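# Place the build plate from the box onto the printer bed

## Task

Take the build plate that is resting on the cardboard box and set it on the 3-D printer's bed with the coated side up. Its left, right and back edges must line up with the matching edges of the bed, and the printer must stay upright. The other objects next to and behind the printer must stay roughly where they were, in the same orientation. The result only counts if it holds without the robot supporting it. At the end, open the gripper and pull the arms away.

## Robot and tools

Robot: two arms, left_arm (base near x +0.027, y +0.343) and right_arm (base near x -0.003, y -0.361), both with bases 0.239 m above the table. Each arm ends in a two-finger parallel gripper. The names are not image sides. All poses share one scene frame: the origin is on the tabletop midway between the arms, +x points away from the robot over the table, +z points up, and left_arm sits on the +y side. Each gripper's own frame has the fingers pointing along its +z and closing along its y. The reported end_effector_position is the spot between the finger pads, about 1 cm short of the fingertips. Printed positions lose accuracy at long reach. A mounting frame behind the arms is a fixed obstacle.

execute_actions takes {"actions": [...], "pictures": true/false}. The list holds zero items or one item.
- An empty list moves nothing and just returns the state.
- A wait is {"steps": n}, n up to 300 control steps. It is counted from the previous result, so your reply time is included.
- An action is {"rows": [...], "steps": n}, with n from 1 to 15 (default 15). Each step lasts 1/30 s. Give up to 15 rows; each one drives one step, and the last row repeats if there are fewer rows than steps.

Every row is 14 numbers in [-1, 1], covering both arms even if only one moves. The order is left_arm dx, dy, dz, rx, ry, rz, opening, then the same seven for right_arm.
- dx to rz are offsets, not poses. They are expressed in that gripper's own axes. They are counted from the gripper's pose in the most recent result that shows it. Before any such result in the scene, and for a second or later call in the same reply, they are counted from where the arm is when the action begins.
- Each row is measured from that same reference, not added onto the row before it.
- Scale: 1.0 equals 0.6 m of travel or 180 degrees. rx, ry and rz form a single rotation vector.
- Zeros are not a pause: they pull the arm back to the reference pose.
- opening is absolute: +1 is fully open (0.094 m) and -1 is closed.

move takes {"target": one 14-number row, "speed": m/s}. The target uses the same layout, axes, scale and reference as a row above, so it is an offset too. speed runs from 0.002 to 0.5 (default 0.25), and turning is capped at twice that value in rad/s. Each gripper travels in a straight line, and both paths finish together after 0.5 to 10 s. Longer paths are cut off at 10 s, short of the target. The opening is sent as the move begins. The paths ignore obstacles and the other arm. Faster contact hits harder, and aiming further past a contact presses harder.

The move result adds a "move:" line giving how it ended: done, off_target, moving, held (a check blocked the final step) or fault. If the ending names only one arm, the other one finished. The line also gives limits: paced means the pose was clipped; held means some steps were blocked, after which the arm may jump faster than speed. The result also gives each gripper's remaining distance to its pose. It has no per-step readings.

Other tools:
- wait: {"seconds": 0 to 10} lets the scene run without new commands.
- zoom_image: {"camera": cam_head_left | cam_head_right | cam_left_wrist | cam_right_wrist, "region": [x0, y0, x1, y1]} takes pixels of that camera's latest image, with (0,0) at the top-left. The region can be at most 504 by 504.
- show_instructions: shows the reference image (printer card page 5).
- read_manual: {"section": "licences"} returns licence text.
- finished_scene: {"scene": current number} ends and grades the scene and cannot be reversed.

Motion behaviour: at each step, the commanded pose is clipped to within 70 mm and 16 degrees of the measured pose. Damped IK then favours position over orientation. When an action ends, the arm continues only to its last clipped pose, so a distant target takes several actions; read the reported pose and send the remainder. Arms often stop a centimetre or more too low and can sink further under repeated zeros. To hold an arm in place, send the offset back to its desired pose in the first call of a reply, then zeros, and aim higher if it still sags. Elbows cannot fully straighten. Joint ranges (rad), from base to wrist: -2.880..2.880, 0..3.142, 0..3.019, -1.693..1.571, -1.571..1.571, -2.094..2.094.

Gripping: grip_measured reports finger opening on the command scale; each gripper's readings may be off by up to about 1 mm. To hold something, command roughly 0.03 below grip_measured for a firm grip, or less below it for a lighter one. Pad force is about 50 to 62 N, and weaker on parts thinner than about 2 mm. Expect occasional brief tugs on a held part or shoves on loose items.

Result lines:
- The state line shows each gripper's position (m) and quaternion (wxyz).
- HELD marks steps whose command was withheld.
- "pose unreachable" means the clearance check changed or blocked what was sent to the named arm.
- "too close" counts an arm's mounting plate and its half of the frame as part of that arm.
- "Hand target" is the pose the controller is currently driving toward.
- FAULT means the arm stopped.
- MOTOR HOT appears from 85 °C; at 100 °C that arm stops holding and drops.
- Joint torques are noisy and offset.

Cameras: cam_head_left and cam_head_right are 504x504 pinhole cameras; cam_left_wrist and cam_right_wrist are 616x616 fisheye cameras on the hands. Calibration is approximate.

Avoid: letting the arms touch or press each other, dropping or slamming the plate, toppling the printer, knocking anything off the table, disturbing the nearby objects, and fast or deep pushes into contact. The scene keeps running while you compose a reply, so holding loads also heats the motors.

Each tool is called after "Emit:" by a JSON object that holds its "name" and its "arguments", one argument or row to a line.

Reference images:

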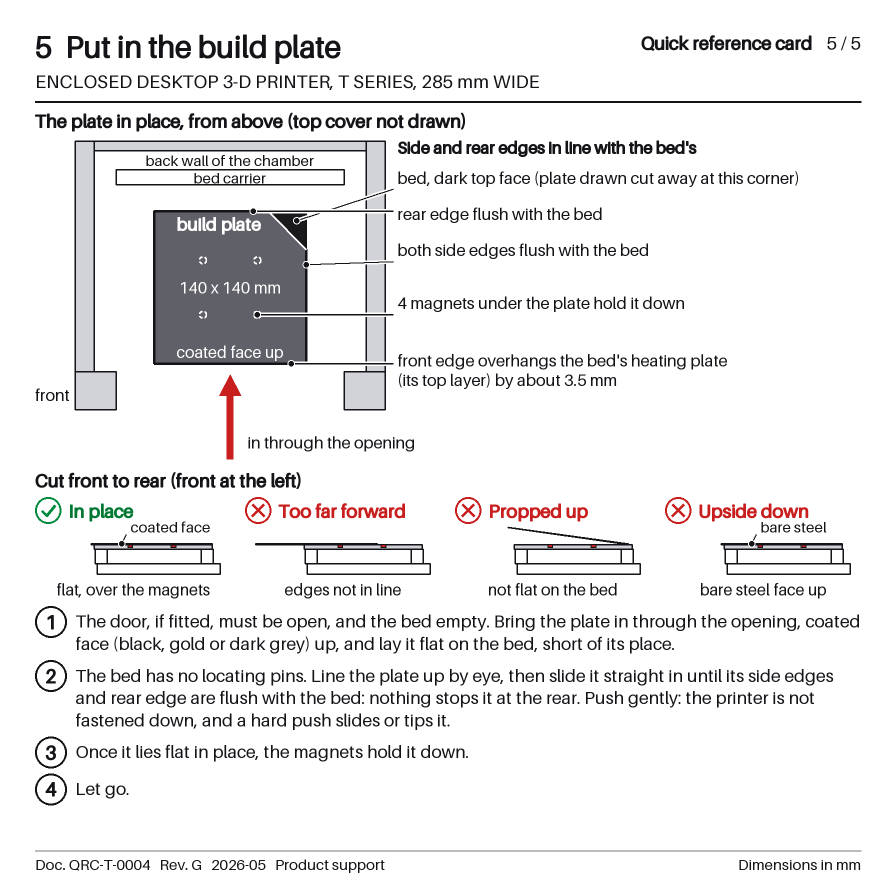

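## Session

Emit:
{"name": "execute_actions", "arguments": {
  "actions": []
}}

Scene clock: 0.00 s of 4350.00 s.
left_arm: end_effector_position=(+0.4929, +0.3648, +0.2561) grip_measured=+1.000 end_effector_quat_wxyz=(+0.385, -0.028, +0.922, +0.010) | right_arm: end_effector_position=(+0.4451, -0.4510, +0.2493) grip_measured=+1.000 end_effector_quat_wxyz=(+0.374, +0.094, +0.922, -0.030)
Joint positions: left_arm=[ 0.011  1.55   0.559  0.213 -0.011 -0.013  0.094] | right_arm=[-0.011  1.549  0.542  0.209 -0.012  0.007  0.094]
Joint velocities: left_arm=[-0.005  0.005 -0.002 -0.007  0.007  0.051  0.   ] | right_arm=[-0.005 -0.005 -0.002 -0.017 -0.007  0.022  0.   ]
Joint torques (N m, as the arm reports them, + toward a larger angle): no reading
Motor temperatures (°C, as the motors report them): left_arm=[21 20 21 20 22 18] | right_arm=[21 23 22 21 20 21]
Hand target (left_arm): +0.503, +0.365, +0.265; +0.396, -0.028, +0.918, +0.011
Hand target (right_arm): +0.452, -0.452, +0.254; +0.381, +0.094, +0.919, -0.031

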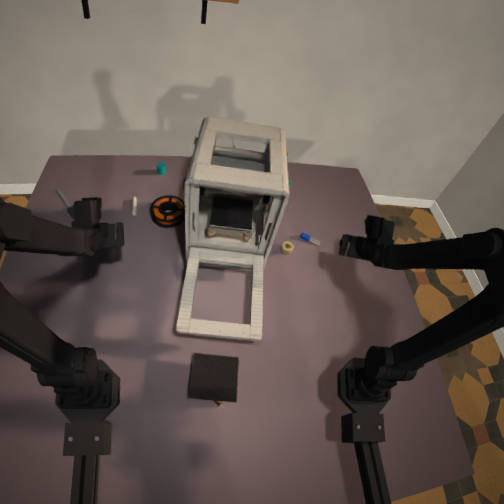

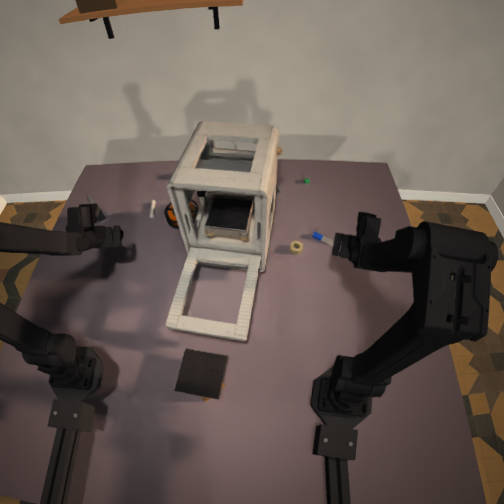

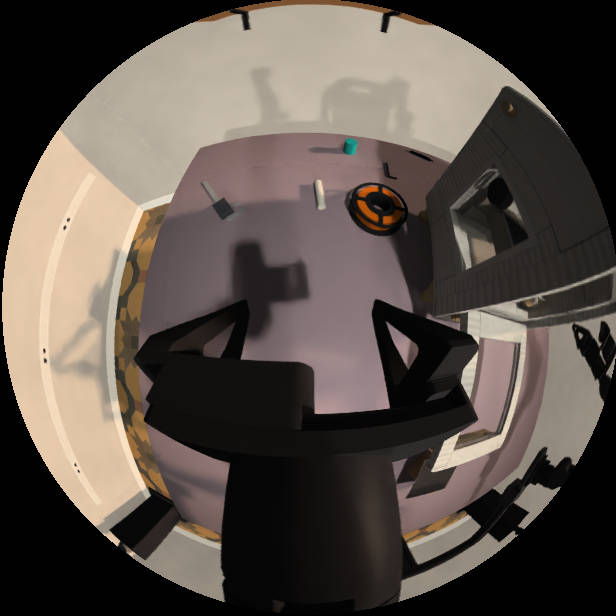

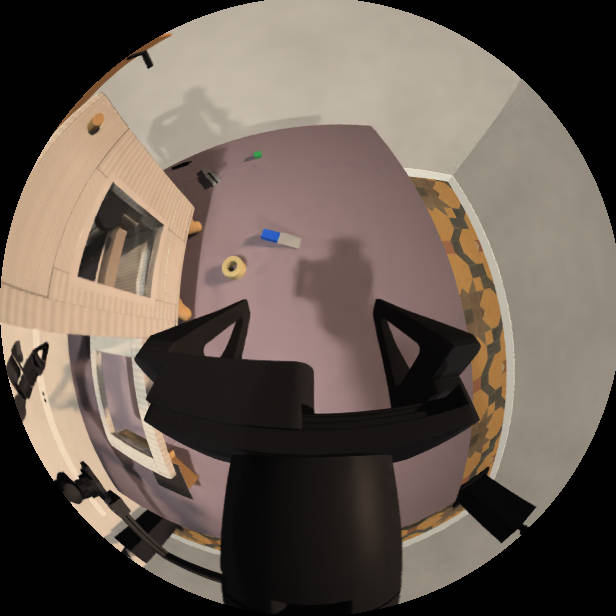

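Emit:
{"name": "zoom_image", "arguments": {
  "camera": "cam_head_left",
  "region": [150, 170, 310, 420]
}}

Emit:
{"name": "zoom_image", "arguments": {
  "camera": "cam_head_right",
  "region": [150, 170, 310, 420]
}}

Emit:
{"name": "zoom_image", "arguments": {
  "camera": "cam_left_wrist",
  "region": [370, 400, 520, 520]
}}

Emit:
{"name": "zoom_image", "arguments": {
  "camera": "cam_right_wrist",
  "region": [80, 400, 230, 520]
}}

Region (150, 170, 310, 420) of cam_head_left's 504x504 image, scaled by 2.016, with more detail than that image has; it fills the left 323 columns of this view, and the rest is white.

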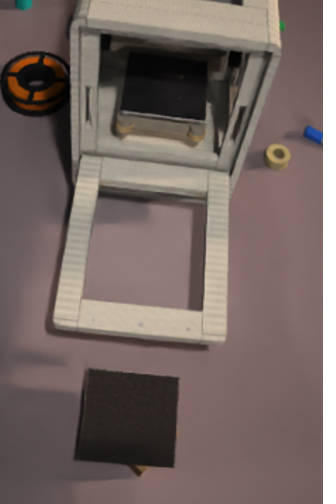

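Region (150, 170, 310, 420) of cam_head_right's 504x504 image, scaled by 2.016, with more detail than that image has; it fills the left 323 columns of this view, and the rest is white.

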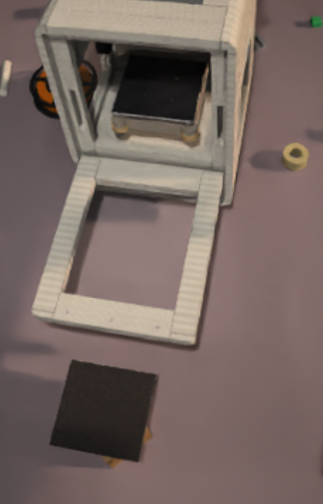

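Region (370, 400, 520, 520) of cam_left_wrist's 616x616 image, scaled by 3.360, with more detail than that image has; it fills the top 403 rows of this view, and the rest is white.

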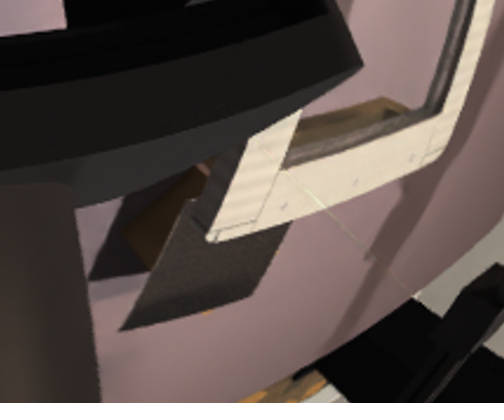

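Region (80, 400, 230, 520) of cam_right_wrist's 616x616 image, scaled by 3.360, with more detail than that image has; it fills the top 403 rows of this view, and the rest is white.

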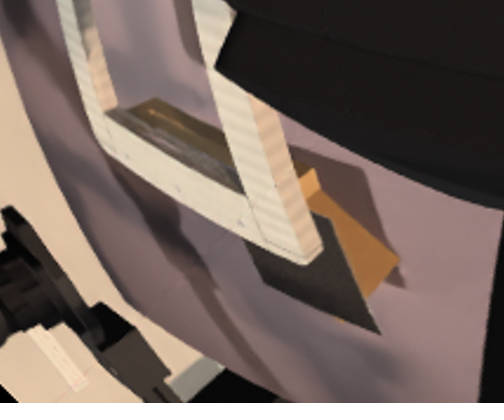

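Emit:
{"name": "move", "arguments": {
  "target": [0,0,0,0,0,0,1,0.258,0.495,-0.473,-0.232,0.005,-0.239,-0.3],
  "speed": 0.4
}}

Scene clock: 16.63 s of 4350.00 s.
left_arm: end_effector_position=(+0.4929, +0.3648, +0.2561) grip_measured=+1.000 end_effector_quat_wxyz=(+0.385, -0.028, +0.922, +0.010) | right_arm: end_effector_position=(+0.1926, -0.1130, +0.3247) grip_measured=-0.298 end_effector_quat_wxyz=(+0.324, -0.390, +0.849, +0.150)
Joint positions: left_arm=[ 0.011  1.55   0.559  0.213 -0.011 -0.013  0.094] | right_arm=[ 1.118  0.842  0.324 -0.323  0.043  0.048  0.033]
Joint velocities: left_arm=[-0.005  0.005 -0.007 -0.022  0.081 -0.022  0.   ] | right_arm=[ 0.005  0.005  0.022 -0.012  0.007 -0.007 -0.   ]
Joint torques (N m, as the arm reports them, + toward a larger angle): left_arm=[ 0.01 -9.6   5.71  1.2   0.04 -0.02] | right_arm=[ 0.4  -2.37 13.84  1.3   0.34  0.08]
Motor temperatures (°C, as the motors report them): left_arm=[21 21 23 21 22 18] | right_arm=[21 23 24 21 20 21]
Hand target (left_arm): +0.493, +0.365, +0.256; +0.385, -0.028, +0.922, +0.010
Hand target (right_arm): +0.202, -0.104, +0.340; +0.332, -0.382, +0.849, +0.154
Off the commanded pose (left_arm): 0.000 m, 0 deg.
Off the commanded pose (right_arm): 0.029 m, 3 deg.
After step 90, 11.80 s passed at rest.
move: off_target (right_arm)
camera_calibration (this result's frames):
cam_right_wrist: T_world_to_cam=[[0.747056, -0.664748, -0.0042466, -0.216185], [-0.661634, -0.742907, -0.101634, 0.0770038], [0.0644063, 0.0787362, -0.994813, 0.44427], [0, 0, 0, 1]] pos_world=[0.183837, -0.121482, 0.448873]

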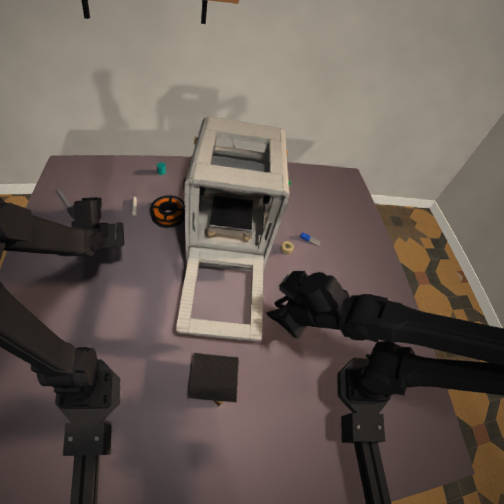

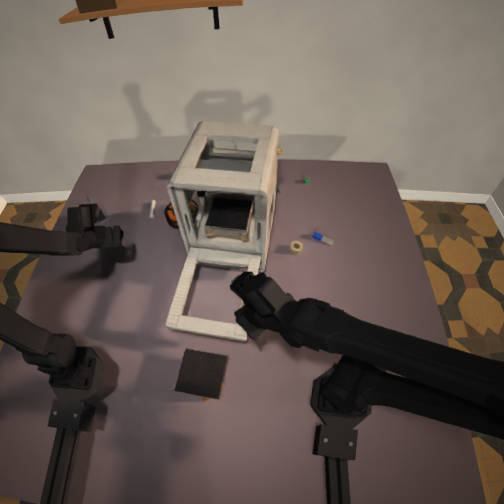

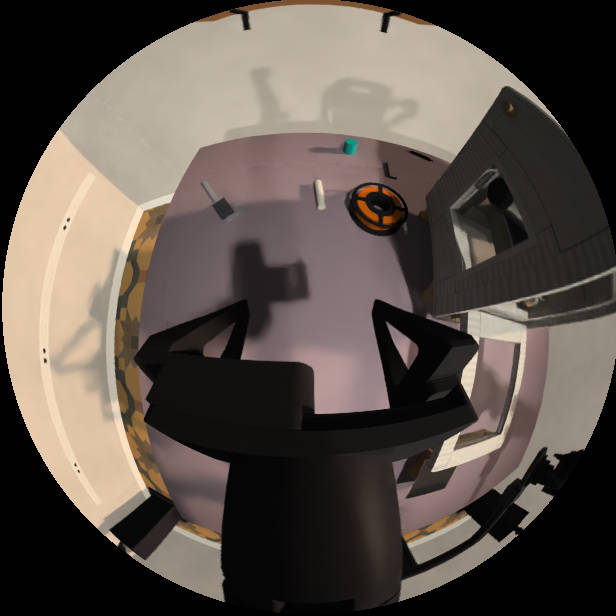

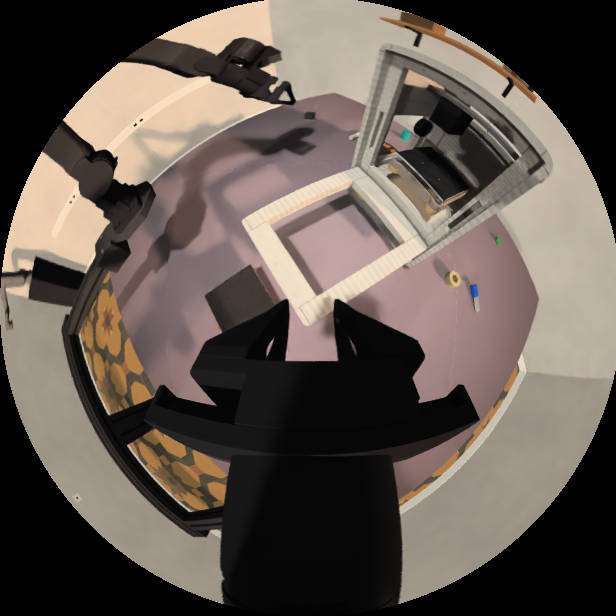

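Emit:
{"name": "move", "arguments": {
  "target": [0,0,0,0,0,0,1,0.16,0.4,0.137,0.234,-0.108,-0.432,-0.3],
  "speed": 0.3
}}

Scene clock: 22.93 s of 4350.00 s.
left_arm: end_effector_position=(+0.4929, +0.3648, +0.2561) grip_measured=+1.000 end_effector_quat_wxyz=(+0.385, -0.028, +0.922, +0.010) | right_arm: end_effector_position=(+0.0071, +0.0325, +0.2084) grip_measured=-0.298 end_effector_quat_wxyz=(-0.585, +0.655, -0.365, +0.309)
Joint positions: left_arm=[ 0.011  1.55   0.559  0.213 -0.011 -0.013  0.094] | right_arm=[ 2.178  2.12   0.531  0.922  1.369 -0.894  0.033]
Joint velocities: left_arm=[-0.024  0.005 -0.002  0.002 -0.007 -0.007  0.   ] | right_arm=[-0.005  0.005 -0.017  0.105  0.022 -0.125  0.   ]
Joint torques (N m, as the arm reports them, + toward a larger angle): left_arm=[  0.03 -10.77   5.65   1.47  -0.03   0.02] | right_arm=[  1.3  -11.85   0.57   1.89   0.32   0.02]
Motor temperatures (°C, as the motors report them): left_arm=[21 21 23 21 22 18] | right_arm=[21 23 24 21 20 21]
Hand target (left_arm): +0.493, +0.365, +0.256; +0.385, -0.028, +0.922, +0.010
Hand target (right_arm): +0.008, +0.028, +0.200; -0.578, +0.664, -0.352, +0.318
Off the commanded pose (left_arm): 0.000 m, 0 deg.
Off the commanded pose (right_arm): 0.012 m, 1 deg.
move: off_target (right_arm)
camera_calibration (this result's frames):
cam_right_wrist: T_world_to_cam=[[0.115017, 0.0299645, 0.992911, -0.207261], [-0.0524006, -0.99797, 0.0361871, 0.0257601], [0.99198, -0.0561913, -0.113213, 0.143146], [0, 0, 0, 1]] pos_world=[-0.11681, 0.0399619, 0.221066]

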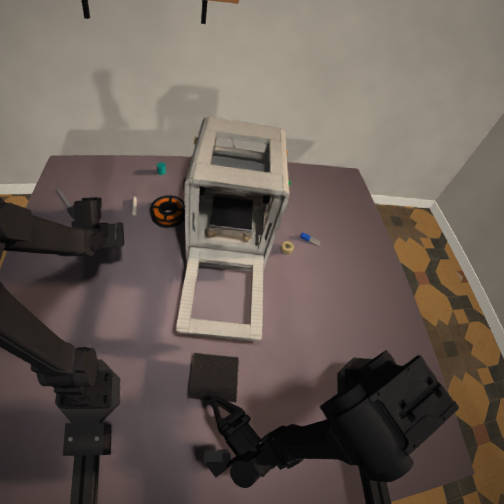

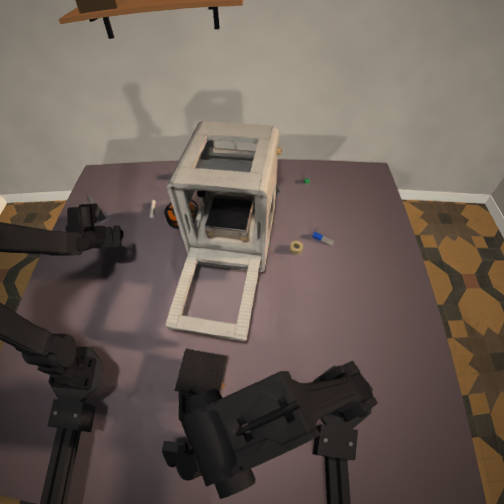

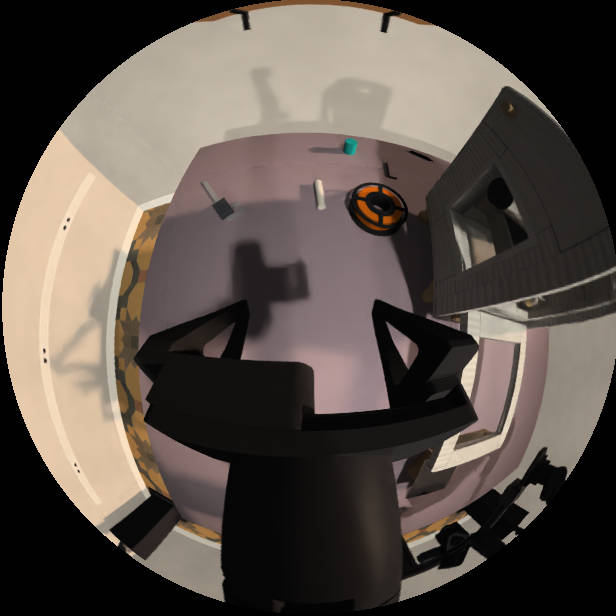

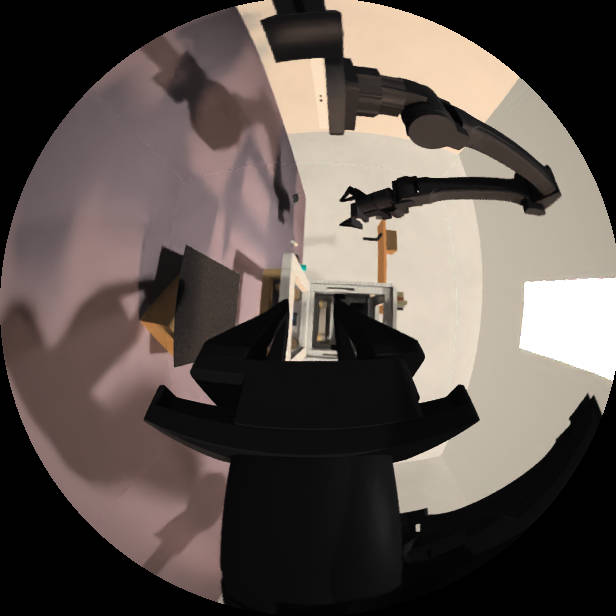

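Emit:
{"name": "move", "arguments": {
  "target": [0,0,0,0,0,0,1,-0.03,0.215,0,0,0,0,-0.3],
  "speed": 0.15
}}

Emit:
{"name": "zoom_image", "arguments": {
  "camera": "cam_right_wrist",
  "region": [200, 200, 420, 400]
}}

Scene clock: 25.63 s of 4350.00 s.
left_arm: end_effector_position=(+0.4929, +0.3648, +0.2561) grip_measured=+1.000 end_effector_quat_wxyz=(+0.385, -0.028, +0.922, +0.010) | right_arm: end_effector_position=(-0.0149, +0.0443, +0.0868) grip_measured=-0.298 end_effector_quat_wxyz=(-0.585, +0.654, -0.367, +0.307)
Joint positions: left_arm=[ 0.011  1.55   0.559  0.213 -0.011 -0.013  0.094] | right_arm=[ 2.221  2.51   0.758  0.922  1.401 -0.722  0.033]
Joint velocities: left_arm=[-0.005 -0.005 -0.007  0.007  0.081 -0.007  0.   ] | right_arm=[-0.015 -0.005  0.007 -0.037 -0.037  0.022  0.   ]
Joint torques (N m, as the arm reports them, + toward a larger angle): left_arm=[-0.33 -9.44  5.65  1.33 -0.03  0.03] | right_arm=[  0.72 -15.74   0.1    1.11   0.83   0.21]
Motor temperatures (°C, as the motors report them): left_arm=[21 21 23 21 22 18] | right_arm=[21 23 24 21 20 21]
Hand target (left_arm): +0.493, +0.365, +0.256; +0.385, -0.028, +0.922, +0.010
Hand target (right_arm): -0.016, +0.041, +0.081; -0.585, +0.655, -0.365, +0.309
Off the commanded pose (left_arm): 0.000 m, 0 deg.
Off the commanded pose (right_arm): 0.007 m, 0 deg.
move: done
camera_calibration (this result's frames):
cam_right_wrist: T_world_to_cam=[[0.11911, 0.0248544, 0.99257, -0.0840702], [-0.0538256, -0.998055, 0.0314509, 0.0412237], [0.991421, -0.0571718, -0.11754, 0.152272], [0, 0, 0, 1]] pos_world=[-0.138733, 0.0519387, 0.100047]

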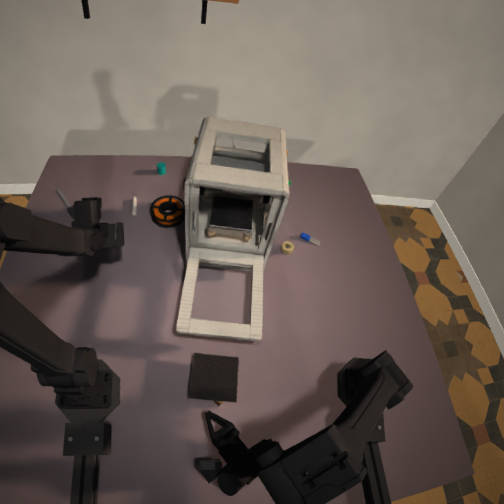

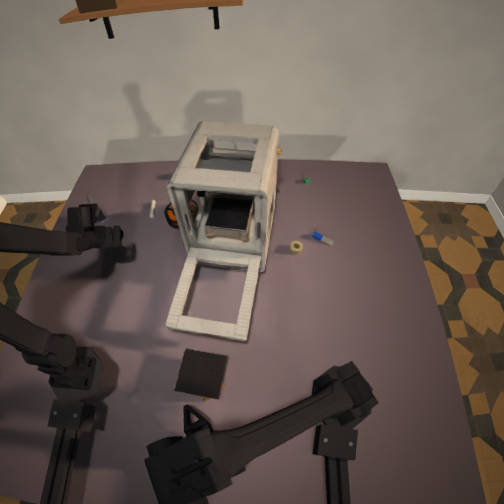

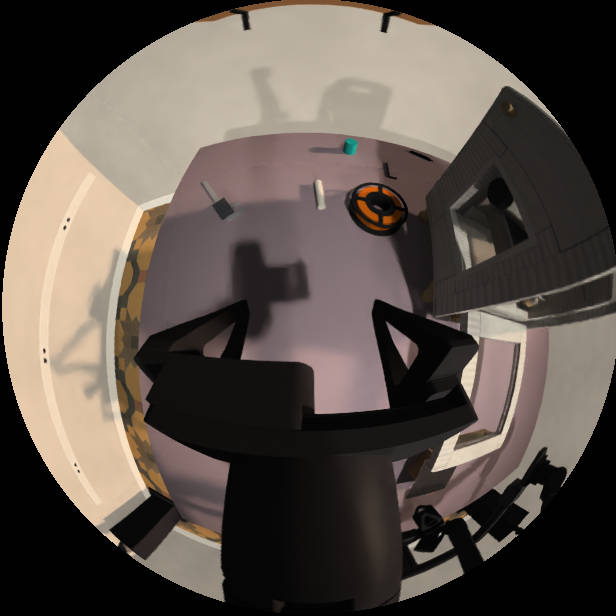

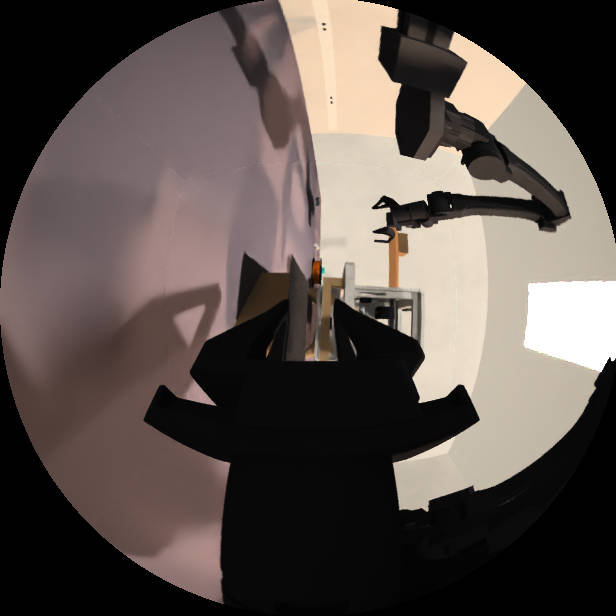

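Region (200, 200, 420, 400) of cam_right_wrist's 616x616 image, scaled by 2.291, with more detail than that image has; it fills the top 458 rows of this view, and the rest is white.

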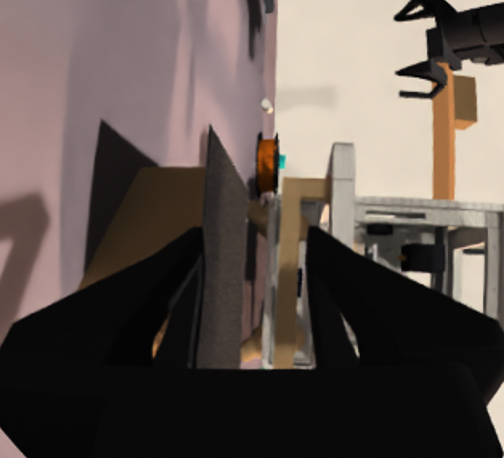

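Emit:
{"name": "move", "arguments": {
  "target": [0,0,0,0,0,0,1,0.01,0.04,0.015,0,0,0,-0.3],
  "speed": 0.06
}}

Emit:
{"name": "move", "arguments": {
  "target": [0,0,0,0,0,0,1,0.025,0,0.06,0,0,0,-0.3],
  "speed": 0.04
}}

Emit:
{"name": "zoom_image", "arguments": {
  "camera": "cam_right_wrist",
  "region": [200, 200, 420, 400]
}}

Emit:
{"name": "zoom_image", "arguments": {
  "camera": "cam_head_left",
  "region": [150, 330, 290, 470]
}}

Scene clock: 32.57 s of 4350.00 s.
left_arm: end_effector_position=(+0.4929, +0.3648, +0.2561) grip_measured=+1.000 end_effector_quat_wxyz=(+0.385, -0.028, +0.922, +0.010) | right_arm: end_effector_position=(-0.0108, +0.0455, +0.0700) grip_measured=-0.298 end_effector_quat_wxyz=(-0.589, +0.651, -0.371, +0.302)
Joint positions: left_arm=[ 0.011  1.55   0.559  0.213 -0.011 -0.013  0.094] | right_arm=[ 2.209  2.579  0.785  1.035  1.393 -0.777  0.033]
Joint velocities: left_arm=[ 0.005 -0.015  0.007 -0.007  0.007 -0.022  0.   ] | right_arm=[-0.005 -0.005  0.002  0.042  0.007 -0.051  0.   ]
Joint torques (N m, as the arm reports them, + toward a larger angle): left_arm=[ 0.15 -8.95  5.85  1.54 -0.02 -0.05] | right_arm=[ -0.18 -15.19  -0.28   1.91   0.42   0.09]
Motor temperatures (°C, as the motors report them): left_arm=[21 21 23 21 22 18] | right_arm=[21 24 23 21 20 21]
Hand target (left_arm): +0.493, +0.365, +0.256; +0.385, -0.028, +0.922, +0.010
Hand target (right_arm): -0.007, +0.043, +0.062; -0.585, +0.654, -0.367, +0.308
Off the commanded pose (left_arm): 0.000 m, 0 deg.
Off the commanded pose (right_arm): 0.009 m, 1 deg.
After step 90, 3.13 s passed at rest.
move: done
camera_calibration (this result's frames):
cam_right_wrist: T_world_to_cam=[[0.125814, 0.0095787, 0.992008, -0.0670543], [-0.0531986, -0.998449, 0.016388, 0.0442091], [0.990626, -0.0548353, -0.125109, 0.146662], [0, 0, 0, 1]] pos_world=[-0.134499, 0.0528251, 0.0841426]

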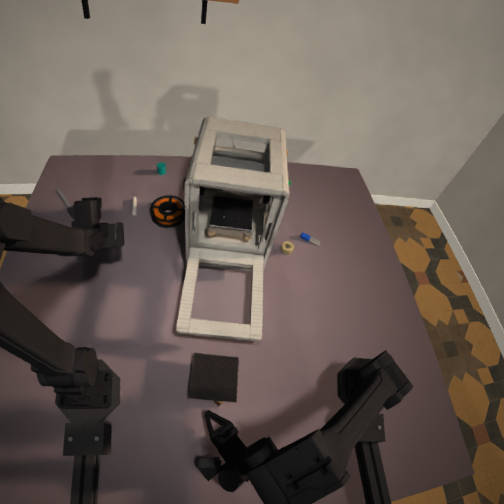

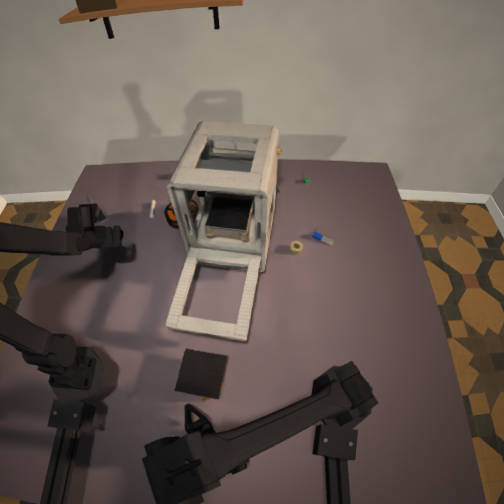

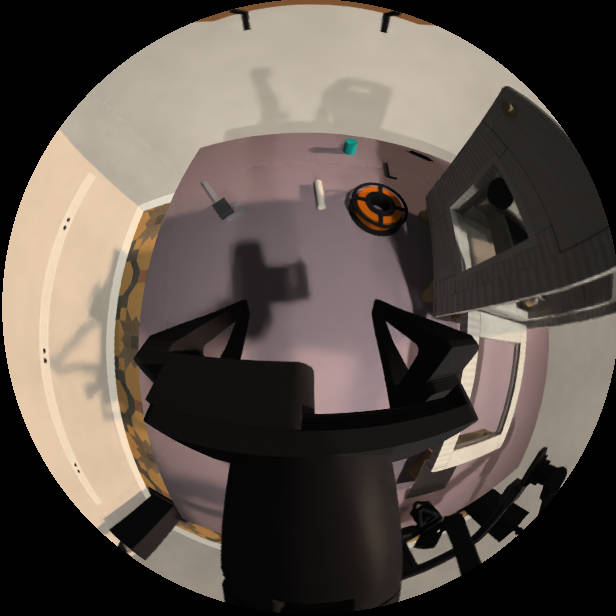

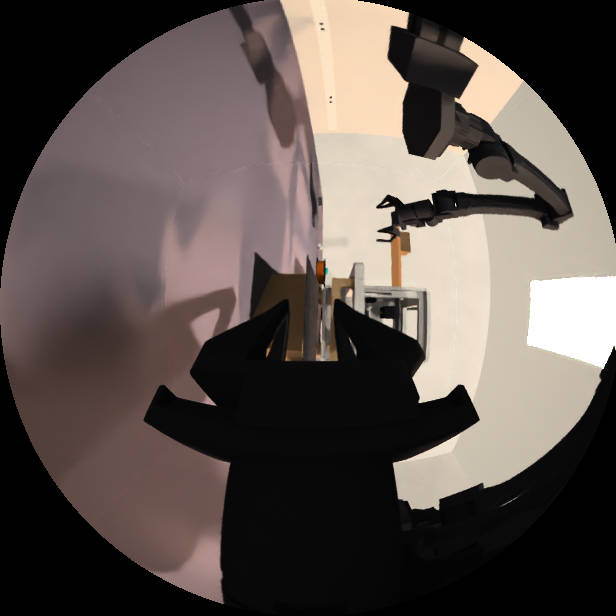

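Scene clock: 33.93 s of 4350.00 s.
left_arm: end_effector_position=(+0.4929, +0.3648, +0.2561) grip_measured=+1.000 end_effector_quat_wxyz=(+0.385, -0.028, +0.922, +0.010) | right_arm: end_effector_position=(+0.0219, +0.0602, +0.0751) grip_measured=-0.298 end_effector_quat_wxyz=(-0.596, +0.644, -0.379, +0.293)
Joint positions: left_arm=[ 0.011  1.55   0.559  0.213 -0.011 -0.013  0.094] | right_arm=[ 2.106  2.631  0.785  1.385  1.308 -1.05   0.033]
Joint velocities: left_arm=[ 0.005 -0.005 -0.012  0.002  0.007 -0.081  0.   ] | right_arm=[ 0.005 -0.005 -0.007  0.022 -0.022 -0.095 -0.001]
Joint torques (N m, as the arm reports them, + toward a larger angle): left_arm=[ 0.11 -9.66  5.64  1.27  0.05 -0.06] | right_arm=[ -0.06 -15.06  -1.22   2.46   0.17   0.09]
Motor temperatures (°C, as the motors report them): left_arm=[21 21 23 21 22 18] | right_arm=[21 24 23 21 20 21]
Hand target (left_arm): +0.493, +0.365, +0.256; +0.385, -0.028, +0.922, +0.010
Hand target (right_arm): +0.026, +0.052, +0.066; +0.590, -0.651, +0.371, -0.302
Off the commanded pose (left_arm): 0.000 m, 0 deg.
Off the commanded pose (right_arm): 0.014 m, 2 deg.
move: off_target (right_arm)
camera_calibration (this result's frames):
cam_right_wrist: T_world_to_cam=[[0.136967, -0.0187131, 0.990399, -0.0748436], [-0.0533441, -0.99851, -0.0114891, 0.0626812], [0.989138, -0.0512583, -0.137761, 0.116545], [0, 0, 0, 1]] pos_world=[-0.101684, 0.0671611, 0.0909005]

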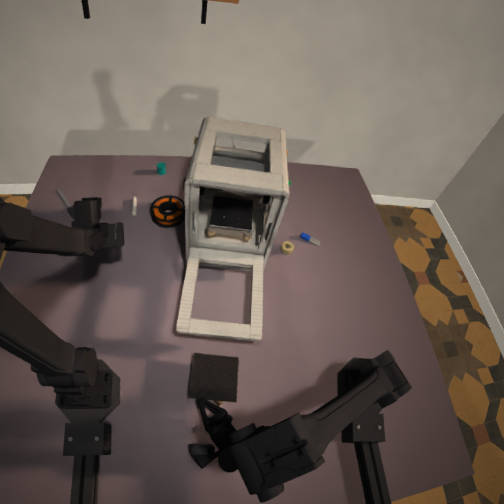

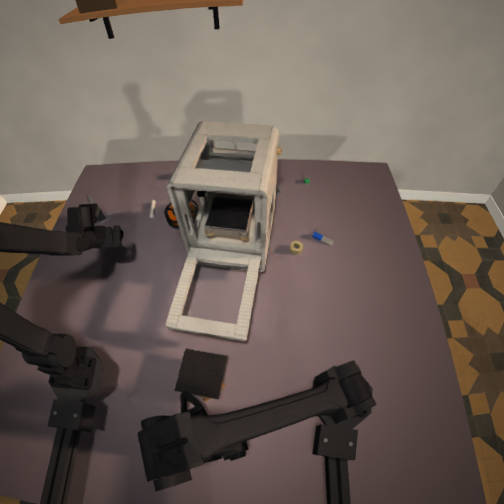

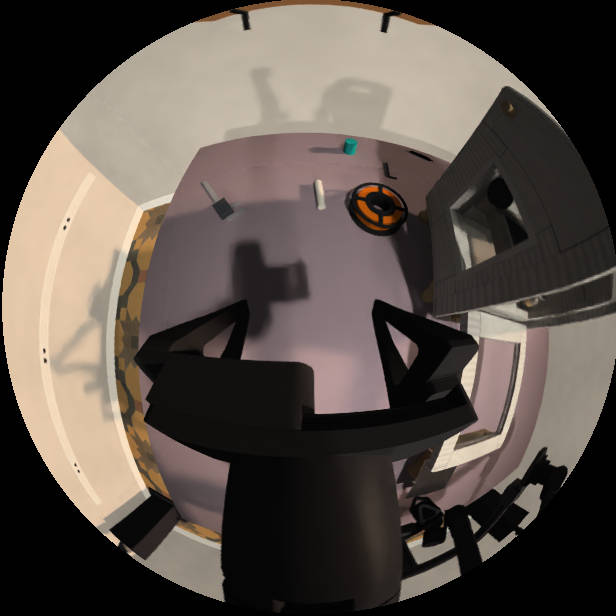

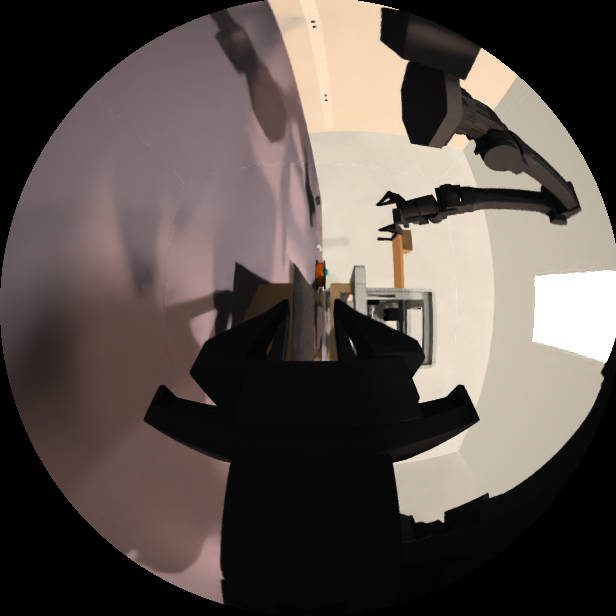

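Region (200, 200, 420, 400) of cam_right_wrist's 616x616 image, scaled by 2.291, with more detail than that image has; it fills the top 458 rows of this view, and the rest is white.

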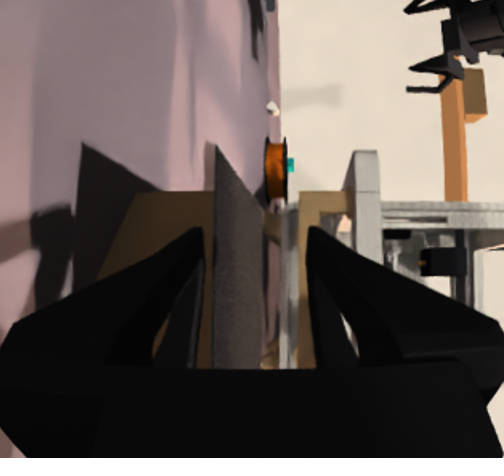

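Region (150, 330, 290, 470) of cam_head_left's 504x504 image, scaled by 3.600, with more detail than that image has.

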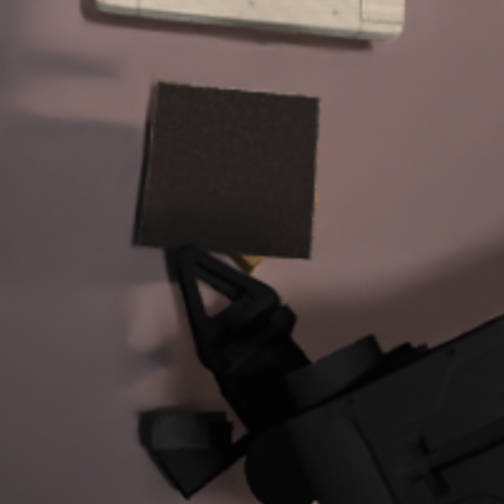

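Emit:
{"name": "move", "arguments": {
  "target": [0,0,0,0,0,0,1,0.01,0.033,0,0,0.055,-0.025,-0.3],
  "speed": 0.06
}}

Emit:
{"name": "move", "arguments": {
  "target": [0,0,0,0,0,0,1,0.025,0.01,0.045,0,0,-0.01,-0.3],
  "speed": 0.04
}}

Emit:
{"name": "zoom_image", "arguments": {
  "camera": "cam_head_left",
  "region": [150, 330, 290, 470]
}}

Scene clock: 38.27 s of 4350.00 s.
left_arm: end_effector_position=(+0.4929, +0.3648, +0.2561) grip_measured=+1.000 end_effector_quat_wxyz=(+0.385, -0.028, +0.922, +0.010) | right_arm: end_effector_position=(+0.0293, +0.0473, +0.0473) grip_measured=-0.298 end_effector_quat_wxyz=(-0.540, +0.638, -0.394, +0.382)
Joint positions: left_arm=[ 0.011  1.55   0.559  0.213 -0.011 -0.013  0.094] | right_arm=[ 2.111  2.574  0.891  0.509  1.437 -0.465  0.033]
Joint velocities: left_arm=[-0.015  0.005 -0.007 -0.002 -0.007 -0.022  0.   ] | right_arm=[-0.005 -0.015  0.027 -0.261 -0.051  0.168  0.   ]
Joint torques (N m, as the arm reports them, + toward a larger angle): left_arm=[ 0.19 -9.05  5.65  1.32  0.02 -0.02] | right_arm=[  1.17 -21.01   0.33   0.53   0.86   0.2 ]
Motor temperatures (°C, as the motors report them): left_arm=[21 21 23 21 22 18] | right_arm=[21 24 23 21 20 21]
Hand target (left_arm): +0.493, +0.365, +0.256; +0.385, -0.028, +0.922, +0.010
Hand target (right_arm): +0.024, +0.054, +0.053; -0.549, +0.631, -0.404, +0.370
Off the commanded pose (left_arm): 0.000 m, 0 deg.
Off the commanded pose (right_arm): 0.013 m, 2 deg.
move: off_target (right_arm)
camera_calibration (this result's frames):
cam_right_wrist: T_world_to_cam=[[0.0845941, 0.0875929, 0.992558, -0.0520835], [-0.21686, -0.970632, 0.104141, 0.0478445], [0.972531, -0.224055, -0.0631144, 0.109823], [0, 0, 0, 1]] pos_world=[-0.0920245, 0.0756079, 0.0536447]

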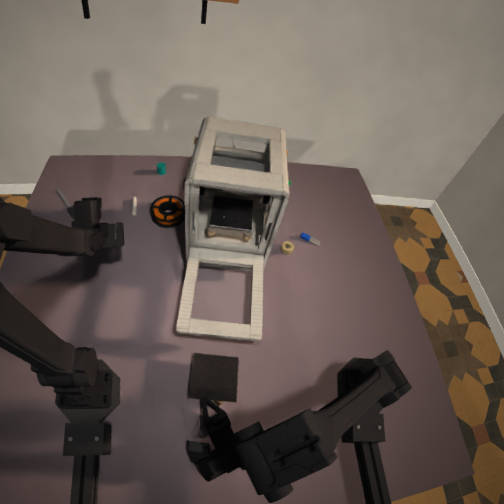

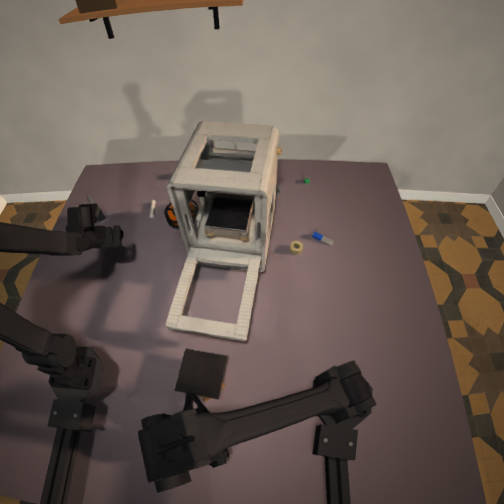

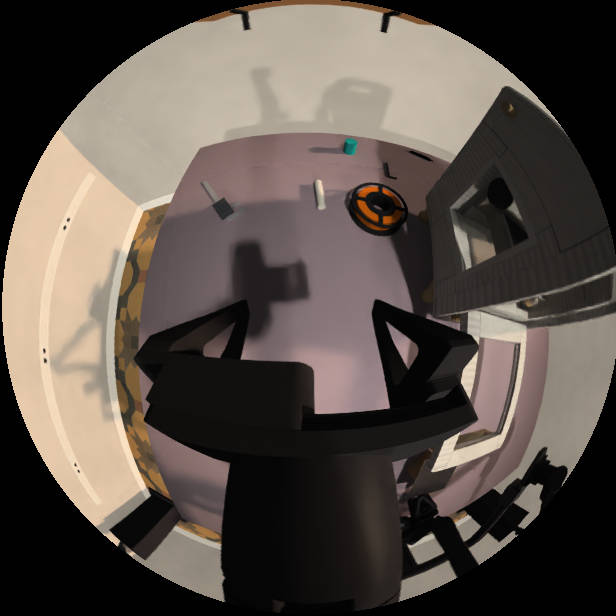

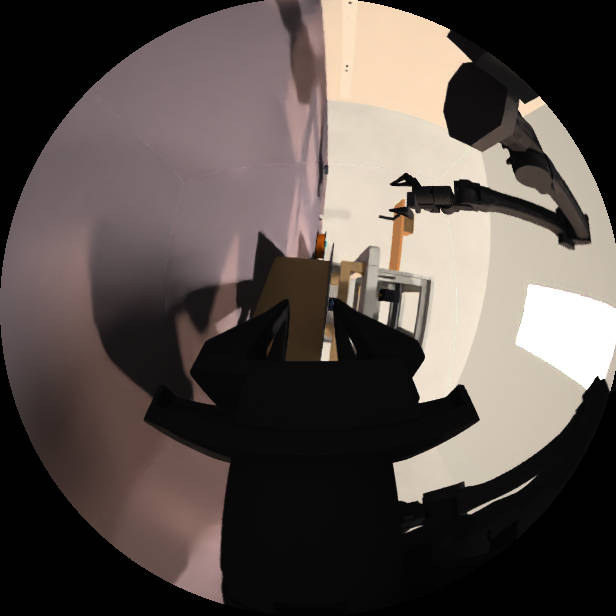

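Scene clock: 39.63 s of 4350.00 s.
left_arm: end_effector_position=(+0.4929, +0.3648, +0.2561) grip_measured=+1.000 end_effector_quat_wxyz=(+0.385, -0.028, +0.922, +0.010) | right_arm: end_effector_position=(+0.0532, +0.0549, +0.0503) grip_measured=-0.298 end_effector_quat_wxyz=(-0.545, +0.635, -0.395, +0.378)
Joint positions: left_arm=[ 0.011  1.55   0.559  0.213 -0.011 -0.013  0.094] | right_arm=[ 2.042  2.631  0.857  1.018  1.398 -0.875  0.033]
Joint velocities: left_arm=[-0.005 -0.015  0.012 -0.022 -0.037  0.051  0.   ] | right_arm=[-0.005  0.024  0.012  0.139  0.066 -0.168  0.   ]
Joint torques (N m, as the arm reports them, + toward a larger angle): left_arm=[-0.05 -9.02  5.68  1.47  0.11 -0.07] | right_arm=[ -0.34 -14.73  -1.26   1.98   0.39   0.  ]
Motor temperatures (°C, as the motors report them): left_arm=[21 21 23 21 22 18] | right_arm=[21 24 23 21 20 21]
Hand target (left_arm): +0.493, +0.365, +0.256; +0.385, -0.028, +0.922, +0.010
Hand target (right_arm): +0.058, +0.044, +0.041; -0.534, +0.645, -0.383, +0.390
Off the commanded pose (left_arm): 0.000 m, 0 deg.
Off the commanded pose (right_arm): 0.017 m, 3 deg.
move: off_target (right_arm)
camera_calibration (this result's frames):
cam_right_wrist: T_world_to_cam=[[0.0852027, 0.0738867, 0.99362, -0.0571551], [-0.212726, -0.972904, 0.0905874, 0.0606902], [0.97339, -0.219087, -0.0671764, 0.0883978], [0, 0, 0, 1]] pos_world=[-0.0682654, 0.0826356, 0.0572309]

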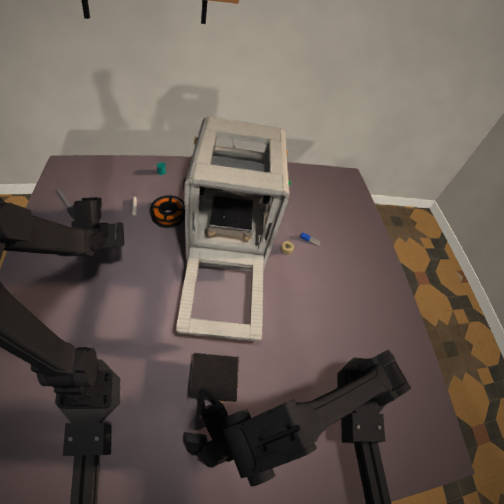

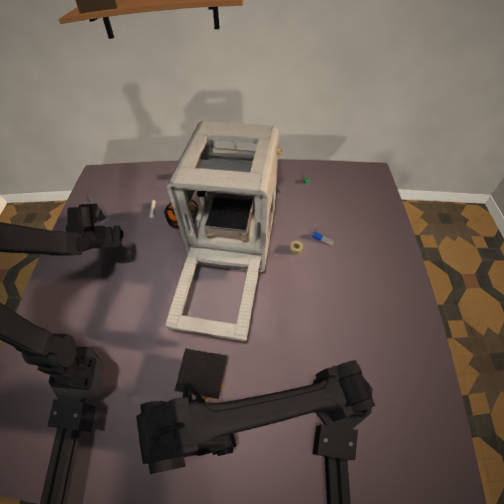

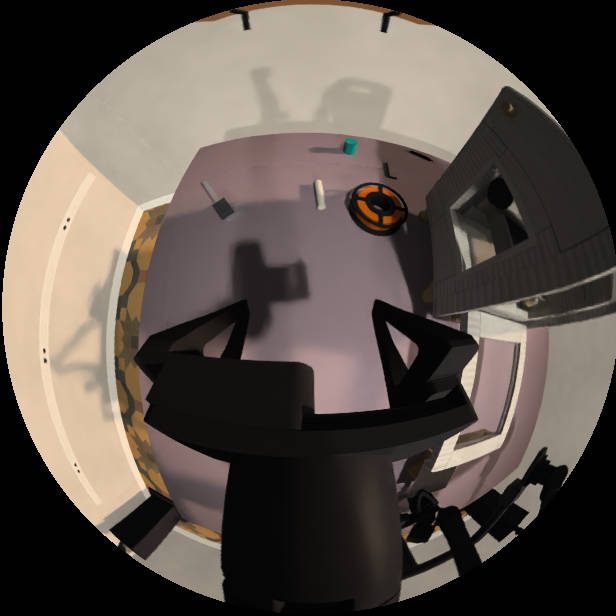

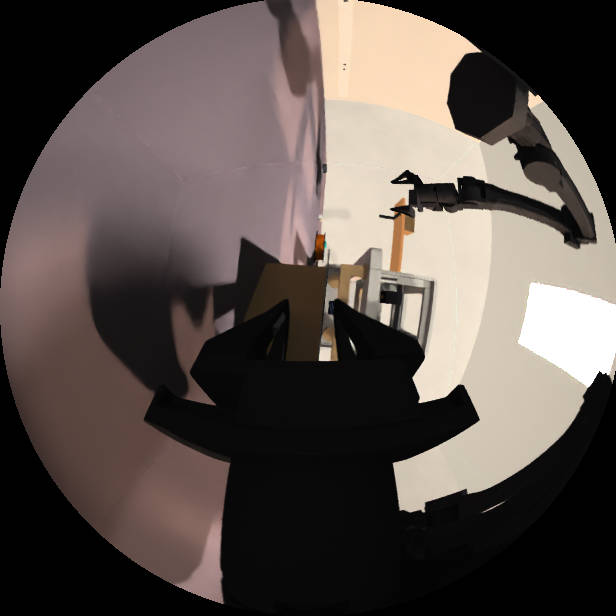

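Region (150, 330, 290, 470) of cam_head_left's 504x504 image, scaled by 3.600, with more detail than that image has.

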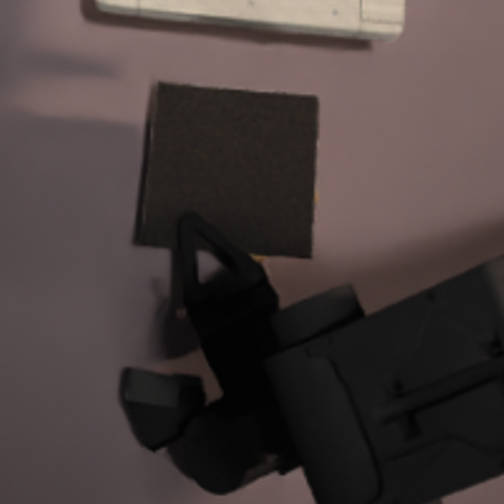

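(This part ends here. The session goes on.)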